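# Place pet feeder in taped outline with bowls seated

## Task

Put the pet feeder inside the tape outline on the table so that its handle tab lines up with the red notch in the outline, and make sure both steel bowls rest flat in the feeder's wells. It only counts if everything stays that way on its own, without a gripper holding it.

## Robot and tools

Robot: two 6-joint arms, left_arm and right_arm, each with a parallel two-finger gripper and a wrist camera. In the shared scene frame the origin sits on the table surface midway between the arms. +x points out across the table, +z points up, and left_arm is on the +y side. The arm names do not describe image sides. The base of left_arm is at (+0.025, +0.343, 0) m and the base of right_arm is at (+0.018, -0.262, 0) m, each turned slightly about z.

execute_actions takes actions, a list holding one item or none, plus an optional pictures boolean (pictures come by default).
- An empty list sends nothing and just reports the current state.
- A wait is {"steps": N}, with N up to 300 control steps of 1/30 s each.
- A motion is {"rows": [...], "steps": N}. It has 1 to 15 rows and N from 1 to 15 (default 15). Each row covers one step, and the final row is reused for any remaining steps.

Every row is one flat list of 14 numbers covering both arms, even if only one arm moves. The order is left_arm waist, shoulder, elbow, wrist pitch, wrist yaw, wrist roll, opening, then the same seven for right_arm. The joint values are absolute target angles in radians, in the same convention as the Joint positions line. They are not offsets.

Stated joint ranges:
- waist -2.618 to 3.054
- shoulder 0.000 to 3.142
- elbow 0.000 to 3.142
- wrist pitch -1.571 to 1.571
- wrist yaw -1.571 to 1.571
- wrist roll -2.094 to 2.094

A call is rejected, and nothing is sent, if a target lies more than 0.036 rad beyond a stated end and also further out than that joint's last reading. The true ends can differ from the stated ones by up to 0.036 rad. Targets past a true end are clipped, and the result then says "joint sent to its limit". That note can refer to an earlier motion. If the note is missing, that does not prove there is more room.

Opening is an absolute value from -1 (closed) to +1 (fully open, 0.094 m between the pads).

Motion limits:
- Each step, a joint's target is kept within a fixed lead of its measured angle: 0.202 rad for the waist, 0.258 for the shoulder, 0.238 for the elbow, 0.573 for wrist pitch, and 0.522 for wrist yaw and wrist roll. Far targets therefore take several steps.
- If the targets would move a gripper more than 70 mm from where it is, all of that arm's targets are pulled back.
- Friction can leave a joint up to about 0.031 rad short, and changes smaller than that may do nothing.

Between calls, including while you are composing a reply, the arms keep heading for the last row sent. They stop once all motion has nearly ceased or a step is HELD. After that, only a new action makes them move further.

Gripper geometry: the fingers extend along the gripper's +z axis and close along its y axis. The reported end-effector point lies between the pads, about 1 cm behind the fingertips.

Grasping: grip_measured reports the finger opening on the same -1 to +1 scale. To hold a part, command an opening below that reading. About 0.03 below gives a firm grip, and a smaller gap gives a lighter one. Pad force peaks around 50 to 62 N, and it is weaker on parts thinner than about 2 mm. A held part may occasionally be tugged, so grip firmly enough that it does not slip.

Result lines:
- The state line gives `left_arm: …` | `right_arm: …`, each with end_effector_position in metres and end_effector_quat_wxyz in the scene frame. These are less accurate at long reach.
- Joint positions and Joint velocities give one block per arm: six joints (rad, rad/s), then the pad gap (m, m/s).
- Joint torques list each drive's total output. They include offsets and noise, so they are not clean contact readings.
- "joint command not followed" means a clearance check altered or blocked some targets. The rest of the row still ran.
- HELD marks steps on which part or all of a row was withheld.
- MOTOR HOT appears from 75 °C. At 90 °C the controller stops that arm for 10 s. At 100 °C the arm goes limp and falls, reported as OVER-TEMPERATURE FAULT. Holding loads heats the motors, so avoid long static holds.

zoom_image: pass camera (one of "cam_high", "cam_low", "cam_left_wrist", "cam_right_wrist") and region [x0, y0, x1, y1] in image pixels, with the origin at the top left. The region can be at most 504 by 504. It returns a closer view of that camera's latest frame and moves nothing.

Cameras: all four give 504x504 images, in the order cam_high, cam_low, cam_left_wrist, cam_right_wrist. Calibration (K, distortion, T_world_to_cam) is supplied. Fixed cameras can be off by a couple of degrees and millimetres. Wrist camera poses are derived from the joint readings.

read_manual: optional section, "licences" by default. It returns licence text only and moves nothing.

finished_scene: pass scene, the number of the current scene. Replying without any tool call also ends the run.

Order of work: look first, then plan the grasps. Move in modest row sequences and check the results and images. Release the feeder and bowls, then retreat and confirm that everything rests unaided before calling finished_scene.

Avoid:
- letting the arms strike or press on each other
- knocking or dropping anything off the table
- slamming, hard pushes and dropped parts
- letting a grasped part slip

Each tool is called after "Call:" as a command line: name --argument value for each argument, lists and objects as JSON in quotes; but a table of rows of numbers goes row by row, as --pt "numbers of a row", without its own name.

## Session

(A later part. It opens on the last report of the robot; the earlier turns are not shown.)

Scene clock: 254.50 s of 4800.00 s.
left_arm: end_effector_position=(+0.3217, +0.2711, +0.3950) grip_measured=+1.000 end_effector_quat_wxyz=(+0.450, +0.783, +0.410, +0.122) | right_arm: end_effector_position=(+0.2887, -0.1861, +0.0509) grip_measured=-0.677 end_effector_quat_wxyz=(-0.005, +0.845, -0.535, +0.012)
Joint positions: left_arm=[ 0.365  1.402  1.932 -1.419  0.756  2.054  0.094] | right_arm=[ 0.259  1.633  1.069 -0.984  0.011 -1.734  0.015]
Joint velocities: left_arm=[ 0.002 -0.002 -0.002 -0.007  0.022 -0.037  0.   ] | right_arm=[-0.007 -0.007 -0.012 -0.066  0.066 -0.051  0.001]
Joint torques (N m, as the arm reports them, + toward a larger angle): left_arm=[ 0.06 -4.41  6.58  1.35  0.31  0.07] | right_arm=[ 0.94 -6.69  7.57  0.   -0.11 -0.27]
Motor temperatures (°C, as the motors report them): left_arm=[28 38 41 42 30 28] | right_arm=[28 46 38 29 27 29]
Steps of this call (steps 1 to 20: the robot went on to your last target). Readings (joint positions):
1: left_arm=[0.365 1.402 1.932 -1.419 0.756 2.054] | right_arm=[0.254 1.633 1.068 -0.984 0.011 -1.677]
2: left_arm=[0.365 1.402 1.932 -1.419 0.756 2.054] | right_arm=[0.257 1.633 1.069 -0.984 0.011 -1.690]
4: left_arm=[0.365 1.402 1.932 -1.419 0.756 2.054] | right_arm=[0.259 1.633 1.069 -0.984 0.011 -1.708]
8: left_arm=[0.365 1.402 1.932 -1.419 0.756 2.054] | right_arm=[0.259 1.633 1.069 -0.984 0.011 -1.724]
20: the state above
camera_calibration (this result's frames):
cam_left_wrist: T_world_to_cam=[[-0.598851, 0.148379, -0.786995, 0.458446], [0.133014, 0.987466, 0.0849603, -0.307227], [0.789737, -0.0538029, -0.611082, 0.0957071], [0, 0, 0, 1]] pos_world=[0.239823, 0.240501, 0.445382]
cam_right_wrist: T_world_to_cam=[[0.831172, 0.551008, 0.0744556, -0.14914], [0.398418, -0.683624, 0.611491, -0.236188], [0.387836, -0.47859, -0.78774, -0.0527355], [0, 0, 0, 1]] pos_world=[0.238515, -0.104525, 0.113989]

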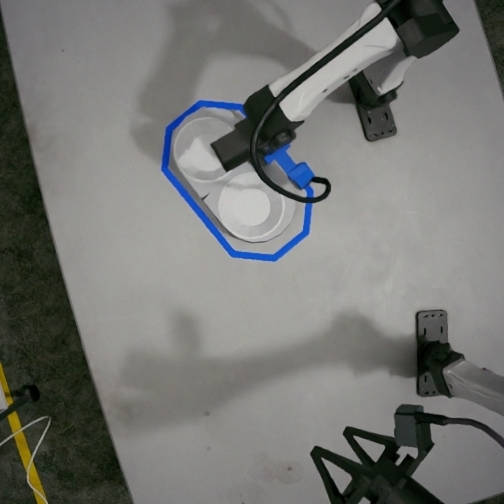

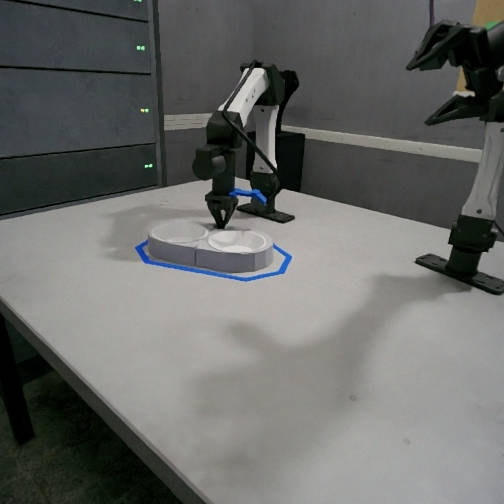

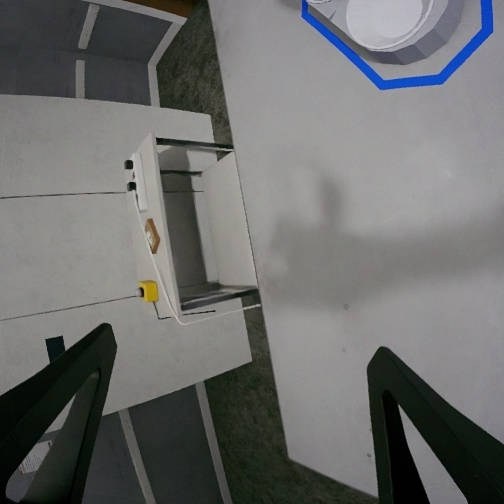

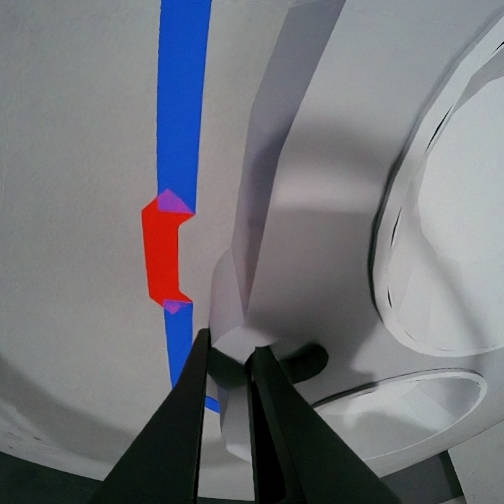

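Call:
execute_actions --actions '[{"rows": [[0.365,1.402,1.932,-1.419,0.756,2.054,1,0.271,1.640,1.098,-1.012,0.005,-1.74,-0.715],[0.365,1.402,1.932,-1.419,0.756,2.054,1,0.276,1.635,1.098,-1.016,0.005,-1.73,-0.715],[0.365,1.402,1.932,-1.419,0.756,2.054,1,0.281,1.633,1.098,-1.020,0.005,-1.72,-0.715],[0.365,1.402,1.932,-1.419,0.756,2.054,1,0.286,1.633,1.098,-1.024,0.005,-1.71,-0.715],[0.365,1.402,1.932,-1.419,0.756,2.054,1,0.291,1.633,1.098,-1.028,0.005,-1.71,-0.715],[0.365,1.402,1.932,-1.419,0.756,2.054,1,0.297,1.633,1.098,-1.030,0.005,-1.71,-0.715]], "steps": 15}]'

Call:
zoom_image --camera "cam_high" --region '[140, 80, 340, 280]'

Scene clock: 278.97 s of 4800.00 s.
left_arm: end_effector_position=(+0.3217, +0.2711, +0.3950) grip_measured=+1.000 end_effector_quat_wxyz=(+0.450, +0.783, +0.410, +0.122) | right_arm: end_effector_position=(+0.2853, -0.1787, +0.0508) grip_measured=-0.677 end_effector_quat_wxyz=(-0.003, +0.846, -0.533, +0.010)
Joint positions: left_arm=[ 0.365  1.402  1.932 -1.419  0.756  2.054  0.094] | right_arm=[ 0.288  1.633  1.069 -0.989  0.012 -1.71   0.015]
Joint velocities: left_arm=[-0.017 -0.007  0.002 -0.022 -0.037  0.007  0.   ] | right_arm=[ 0.002 -0.002  0.027 -0.095 -0.037 -0.037  0.   ]
Joint torques (N m, as the arm reports them, + toward a larger angle): left_arm=[ 0.06 -4.39  6.6   1.35  0.31  0.07] | right_arm=[ 1.14 -7.59  7.6  -0.16 -0.11 -0.05]
Motor temperatures (°C, as the motors report them): left_arm=[28 38 41 42 30 28] | right_arm=[28 46 41 29 27 29]
Steps of this call (steps 1 to 15: the robot went on to your last target; steps 16 to 90: nothing new was sent; then 20.97 s passed at rest; steps 91 to 105: all 15 steps of this action). Readings (joint positions):
91: left_arm=[0.365 1.402 1.932 -1.419 0.756 2.054] | right_arm=[0.259 1.633 1.069 -0.984 0.011 -1.734]
92: left_arm=[0.365 1.402 1.932 -1.419 0.756 2.054] | right_arm=[0.260 1.633 1.069 -0.984 0.011 -1.733]
94: left_arm=[0.365 1.402 1.932 -1.419 0.756 2.054] | right_arm=[0.265 1.633 1.069 -0.985 0.011 -1.725]
98: left_arm=[0.365 1.402 1.932 -1.419 0.756 2.054] | right_arm=[0.284 1.633 1.069 -0.988 0.012 -1.713]
105: the state above
camera_calibration (this result's frames):
cam_left_wrist: T_world_to_cam=[[-0.598851, 0.148379, -0.786995, 0.458446], [0.133014, 0.987466, 0.0849603, -0.307227], [0.789737, -0.0538029, -0.611082, 0.0957071], [0, 0, 0, 1]] pos_world=[0.239823, 0.240501, 0.445382]
cam_right_wrist: T_world_to_cam=[[0.828544, 0.55553, 0.0700106, -0.148563], [0.404818, -0.680708, 0.61054, -0.231009], [0.38683, -0.477517, -0.788885, -0.0473471], [0, 0, 0, 1]] pos_world=[0.234922, -0.0973276, 0.11409]

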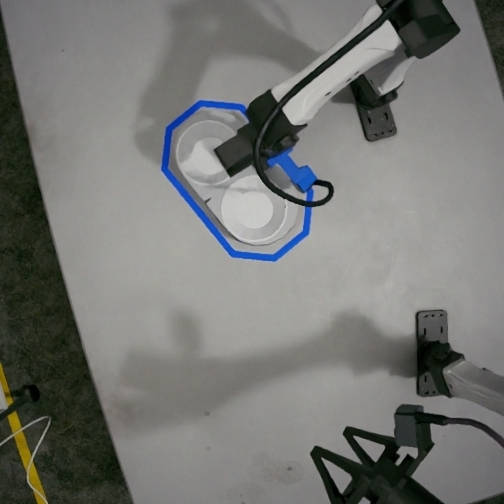

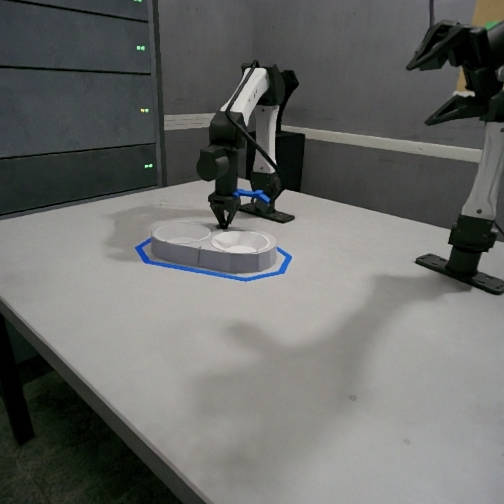

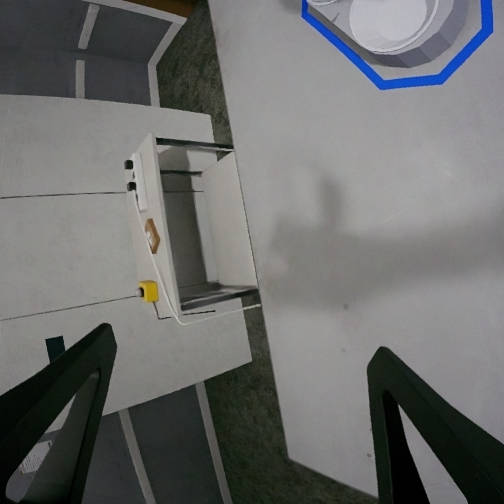

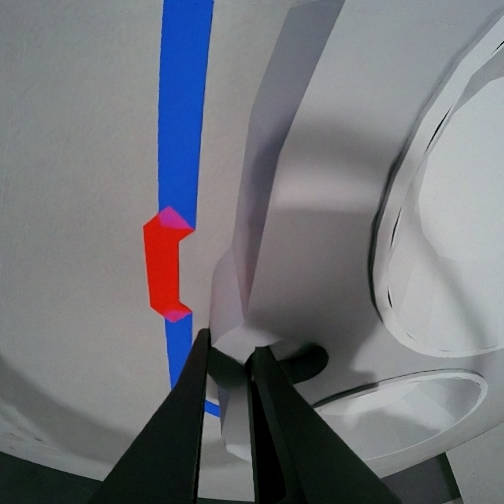

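Region (140, 80, 340, 280) of cam_high's 504x504 image, scaled by 2.520, with more detail than that image has.

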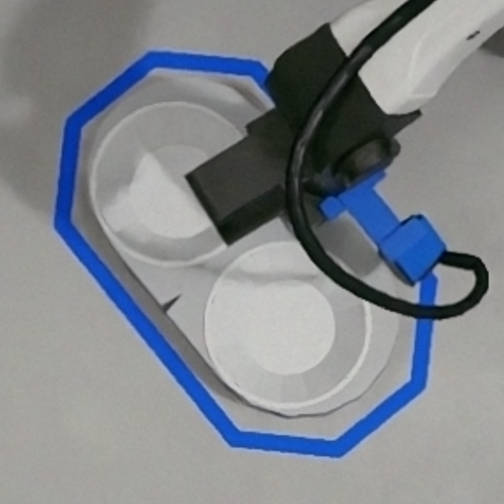

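Call:
execute_actions --actions '[{"rows": [[0.365,1.402,1.932,-1.419,0.756,2.054,1,0.29,1.633,1.09,-0.995,0.01,-1.71,-0.66],[0.365,1.402,1.932,-1.419,0.756,2.054,1,0.29,1.633,1.09,-0.995,0.01,-1.71,-0.60],[0.365,1.402,1.932,-1.419,0.756,2.054,1,0.29,1.633,1.09,-0.995,0.01,-1.71,-0.54],[0.365,1.402,1.932,-1.419,0.756,2.054,1,0.29,1.633,1.09,-0.995,0.01,-1.71,-0.48],[0.365,1.402,1.932,-1.419,0.756,2.054,1,0.29,1.633,1.09,-0.995,0.01,-1.71,-0.42],[0.365,1.402,1.932,-1.419,0.756,2.054,1,0.29,1.628,1.095,-1.00,0.01,-1.71,-0.42],[0.365,1.402,1.932,-1.419,0.756,2.054,1,0.29,1.62,1.105,-1.015,0.01,-1.71,-0.42],[0.365,1.402,1.932,-1.419,0.756,2.054,1,0.29,1.612,1.118,-1.035,0.01,-1.71,-0.42],[0.365,1.402,1.932,-1.419,0.756,2.054,1,0.29,1.605,1.132,-1.055,0.01,-1.71,-0.42],[0.365,1.402,1.932,-1.419,0.756,2.054,1,0.29,1.599,1.146,-1.075,0.01,-1.71,-0.42],[0.365,1.402,1.932,-1.419,0.756,2.054,1,0.29,1.594,1.16,-1.095,0.01,-1.71,-0.42],[0.365,1.402,1.932,-1.419,0.756,2.054,1,0.29,1.589,1.175,-1.115,0.01,-1.71,-0.42],[0.365,1.402,1.932,-1.419,0.756,2.054,1,0.29,1.584,1.19,-1.135,0.01,-1.71,-0.42],[0.365,1.402,1.932,-1.419,0.756,2.054,1,0.29,1.579,1.205,-1.15,0.01,-1.71,-0.42],[0.365,1.402,1.932,-1.419,0.756,2.054,1,0.29,1.574,1.22,-1.165,0.01,-1.71,-0.42]], "steps": 15}]' --pictures false

Call:
execute_actions --actions '[{"rows": [[0.365,1.402,1.932,-1.419,0.756,2.054,1,0.29,1.56,1.23,-1.18,0.01,-1.71,-0.42],[0.365,1.402,1.932,-1.419,0.756,2.054,1,0.29,1.545,1.235,-1.19,0.01,-1.71,-0.42],[0.365,1.402,1.932,-1.419,0.756,2.054,1,0.29,1.525,1.235,-1.20,0.01,-1.71,-0.42],[0.365,1.402,1.932,-1.419,0.756,2.054,1,0.29,1.50,1.23,-1.21,0.01,-1.71,-0.42],[0.365,1.402,1.932,-1.419,0.756,2.054,1,0.29,1.47,1.22,-1.22,0.01,-1.71,-0.42],[0.365,1.402,1.932,-1.419,0.756,2.054,1,0.29,1.44,1.21,-1.23,0.01,-1.71,-0.42],[0.365,1.402,1.932,-1.419,0.756,2.054,1,0.29,1.41,1.20,-1.24,0.01,-1.71,-0.42],[0.365,1.402,1.932,-1.419,0.756,2.054,1,0.29,1.38,1.19,-1.25,0.01,-1.71,-0.42],[0.365,1.402,1.932,-1.419,0.756,2.054,1,0.29,1.35,1.18,-1.26,0.01,-1.71,-0.42],[0.365,1.402,1.932,-1.419,0.756,2.054,1,0.29,1.32,1.17,-1.27,0.01,-1.71,-0.42],[0.365,1.402,1.932,-1.419,0.756,2.054,1,0.29,1.29,1.16,-1.28,0.01,-1.71,-0.42],[0.365,1.402,1.932,-1.419,0.756,2.054,1,0.29,1.265,1.15,-1.29,0.01,-1.71,-0.42],[0.365,1.402,1.932,-1.419,0.756,2.054,1,0.29,1.245,1.145,-1.30,0.01,-1.71,-0.42],[0.365,1.402,1.932,-1.419,0.756,2.054,1,0.29,1.23,1.14,-1.30,0.01,-1.71,-0.42],[0.365,1.402,1.932,-1.419,0.756,2.054,1,0.29,1.22,1.14,-1.30,0.01,-1.71,-0.42]], "steps": 15}]' --pictures false

Call:
execute_actions --actions '[{"steps": 10}]'

Call:
zoom_image --camera "cam_high" --region '[140, 80, 340, 280]'

Scene clock: 324.20 s of 4800.00 s.
left_arm: end_effector_position=(+0.3217, +0.2711, +0.3950) grip_measured=+1.000 end_effector_quat_wxyz=(+0.450, +0.783, +0.410, +0.122) | right_arm: end_effector_position=(+0.2906, -0.1770, +0.0815) grip_measured=-0.422 end_effector_quat_wxyz=(-0.010, +0.846, -0.533, +0.016)
Joint positions: left_arm=[ 0.365  1.402  1.932 -1.419  0.756  2.054  0.094] | right_arm=[ 0.288  1.605  1.165 -1.093  0.012 -1.71   0.027]
Joint velocities: left_arm=[ 0.002 -0.017 -0.002 -0.051 -0.051 -0.051  0.   ] | right_arm=[ 0.007 -0.203  0.462 -0.403 -0.022 -0.037  0.001]
Joint torques (N m, as the arm reports them, + toward a larger angle): left_arm=[ 0.06 -4.41  6.59  1.34  0.31  0.07] | right_arm=[ 0.52 -9.29  7.49  0.18 -0.06 -0.04]
Motor temperatures (°C, as the motors report them): left_arm=[28 38 41 42 30 28] | right_arm=[28 47 44 28 27 29]
Steps of this call (steps 1 to 15: the robot went on to your last target; steps 16 to 90: nothing new was sent; then 41.73 s passed at rest; steps 91 to 105: all 15 steps of this action). Readings (joint positions):
91: left_arm=[0.365 1.402 1.932 -1.419 0.756 2.054] | right_arm=[0.288 1.633 1.069 -0.989 0.012 -1.710]
92: left_arm=[0.365 1.402 1.932 -1.419 0.756 2.054] | right_arm=[0.288 1.633 1.069 -0.988 0.012 -1.710]
94: left_arm=[0.365 1.402 1.932 -1.419 0.756 2.054] | right_arm=[0.288 1.633 1.069 -0.989 0.012 -1.710]
98: left_arm=[0.365 1.402 1.932 -1.419 0.756 2.054] | right_arm=[0.288 1.633 1.072 -0.997 0.012 -1.710]
105: the state above

Scene clock: 324.70 s of 4800.00 s.
left_arm: end_effector_position=(+0.3217, +0.2711, +0.3950) grip_measured=+1.000 end_effector_quat_wxyz=(+0.450, +0.783, +0.410, +0.122) | right_arm: end_effector_position=(+0.2484, -0.1904, +0.1661) grip_measured=-0.422 end_effector_quat_wxyz=(-0.085, +0.840, -0.530, +0.079)
Joint positions: left_arm=[ 0.365  1.402  1.932 -1.419  0.756  2.054  0.094] | right_arm=[ 0.288  1.246  1.172 -1.265  0.012 -1.71   0.027]
Joint velocities: left_arm=[-0.012 -0.037 -0.007 -0.037 -0.037  0.051  0.   ] | right_arm=[ 0.002 -0.491 -0.134 -0.3   -0.081 -0.007  0.002]
Joint torques (N m, as the arm reports them, + toward a larger angle): left_arm=[ 0.07 -4.39  6.59  1.35  0.3   0.07] | right_arm=[ 0.48 -3.96  4.43  0.78 -0.05 -0.02]
Motor temperatures (°C, as the motors report them): left_arm=[28 38 41 42 30 28] | right_arm=[28 47 44 28 27 29]
Steps of this call (steps 1 to 15: all 15 steps of this action). Readings (joint positions):
1: left_arm=[0.365 1.402 1.932 -1.419 0.756 2.054] | right_arm=[0.288 1.597 1.180 -1.107 0.012 -1.710]
2: left_arm=[0.365 1.402 1.932 -1.419 0.756 2.054] | right_arm=[0.288 1.587 1.192 -1.119 0.012 -1.710]
4: left_arm=[0.365 1.402 1.932 -1.419 0.756 2.054] | right_arm=[0.288 1.556 1.203 -1.138 0.012 -1.710]
8: left_arm=[0.365 1.402 1.932 -1.419 0.756 2.054] | right_arm=[0.288 1.453 1.203 -1.187 0.012 -1.710]
15: the state above

Scene clock: 325.03 s of 4800.00 s.
left_arm: end_effector_position=(+0.3217, +0.2711, +0.3950) grip_measured=+1.000 end_effector_quat_wxyz=(+0.450, +0.783, +0.410, +0.122) | right_arm: end_effector_position=(+0.2386, -0.1935, +0.1656) grip_measured=-0.422 end_effector_quat_wxyz=(-0.078, +0.841, -0.530, +0.073)
Joint positions: left_arm=[ 0.365  1.402  1.932 -1.419  0.756  2.054  0.094] | right_arm=[ 0.288  1.225  1.16  -1.293  0.012 -1.71   0.027]
Joint velocities: left_arm=[-0.007 -0.002  0.002 -0.022 -0.037 -0.007  0.   ] | right_arm=[ 0.017  0.007 -0.007 -0.007  0.066 -0.007  0.   ]
Joint torques (N m, as the arm reports them, + toward a larger angle): left_arm=[ 0.05 -4.38  6.59  1.35  0.3   0.07] | right_arm=[ 0.53 -4.47  4.9   0.54 -0.08 -0.04]
Motor temperatures (°C, as the motors report them): left_arm=[28 38 41 42 30 28] | right_arm=[28 47 43 28 27 29]
Steps of this call (steps 1 to 10: the robot went on to your last target). Readings (joint positions):
1: left_arm=[0.365 1.402 1.932 -1.419 0.756 2.054] | right_arm=[0.288 1.233 1.169 -1.275 0.012 -1.710]
2: left_arm=[0.365 1.402 1.932 -1.419 0.756 2.054] | right_arm=[0.288 1.226 1.167 -1.283 0.012 -1.710]
4: left_arm=[0.365 1.402 1.932 -1.419 0.756 2.054] | right_arm=[0.288 1.225 1.165 -1.289 0.012 -1.710]
8: left_arm=[0.365 1.402 1.932 -1.419 0.756 2.054] | right_arm=[0.288 1.225 1.160 -1.293 0.012 -1.710]
10: the state above
camera_calibration (this result's frames):
cam_left_wrist: T_world_to_cam=[[-0.598851, 0.148379, -0.786995, 0.458446], [0.133014, 0.987466, 0.0849603, -0.307227], [0.789737, -0.0538029, -0.611082, 0.0957071], [0, 0, 0, 1]] pos_world=[0.239823, 0.240501, 0.445382]
cam_right_wrist: T_world_to_cam=[[0.798144, 0.54587, 0.254934, -0.134939], [0.288406, -0.717701, 0.63382, -0.275543], [0.528949, -0.432355, -0.730261, 0.0193117], [0, 0, 0, 1]] pos_world=[0.176954, -0.115749, 0.223148]

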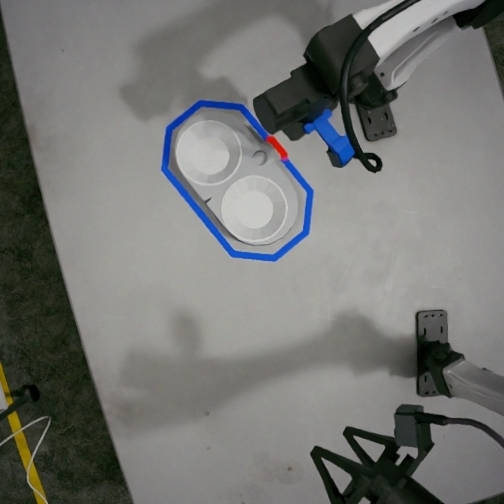

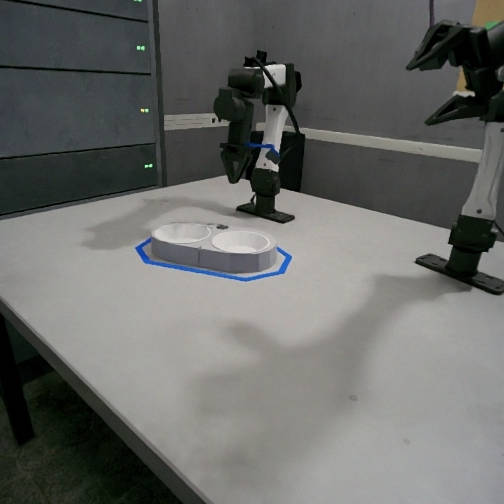

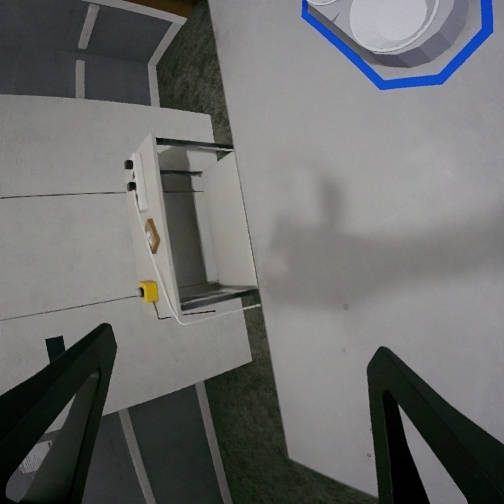

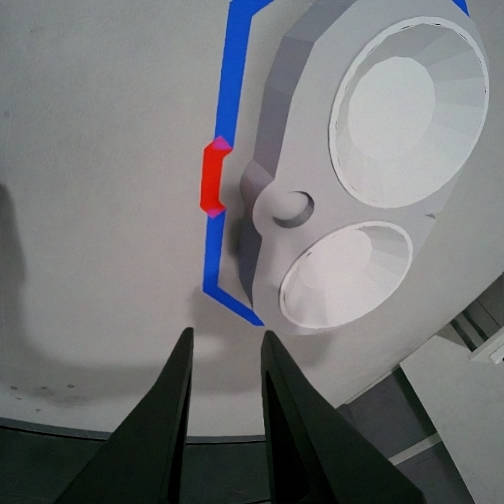

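Region (140, 80, 340, 280) of cam_high's 504x504 image, scaled by 2.520, with more detail than that image has.

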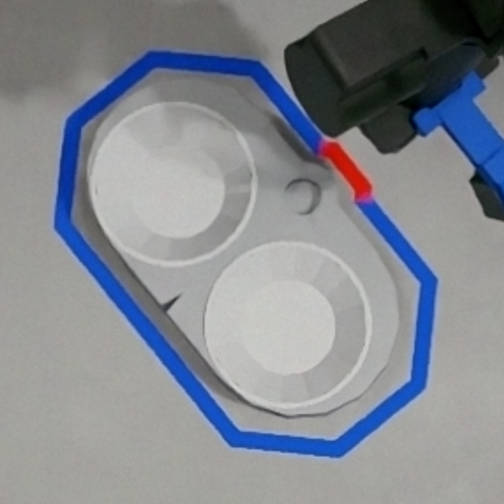

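The feeder is inside the outline with its tab at the red notch, and both bowls are seated.

Call:
finished_scene --scene 2

The scene is finished: the task was done.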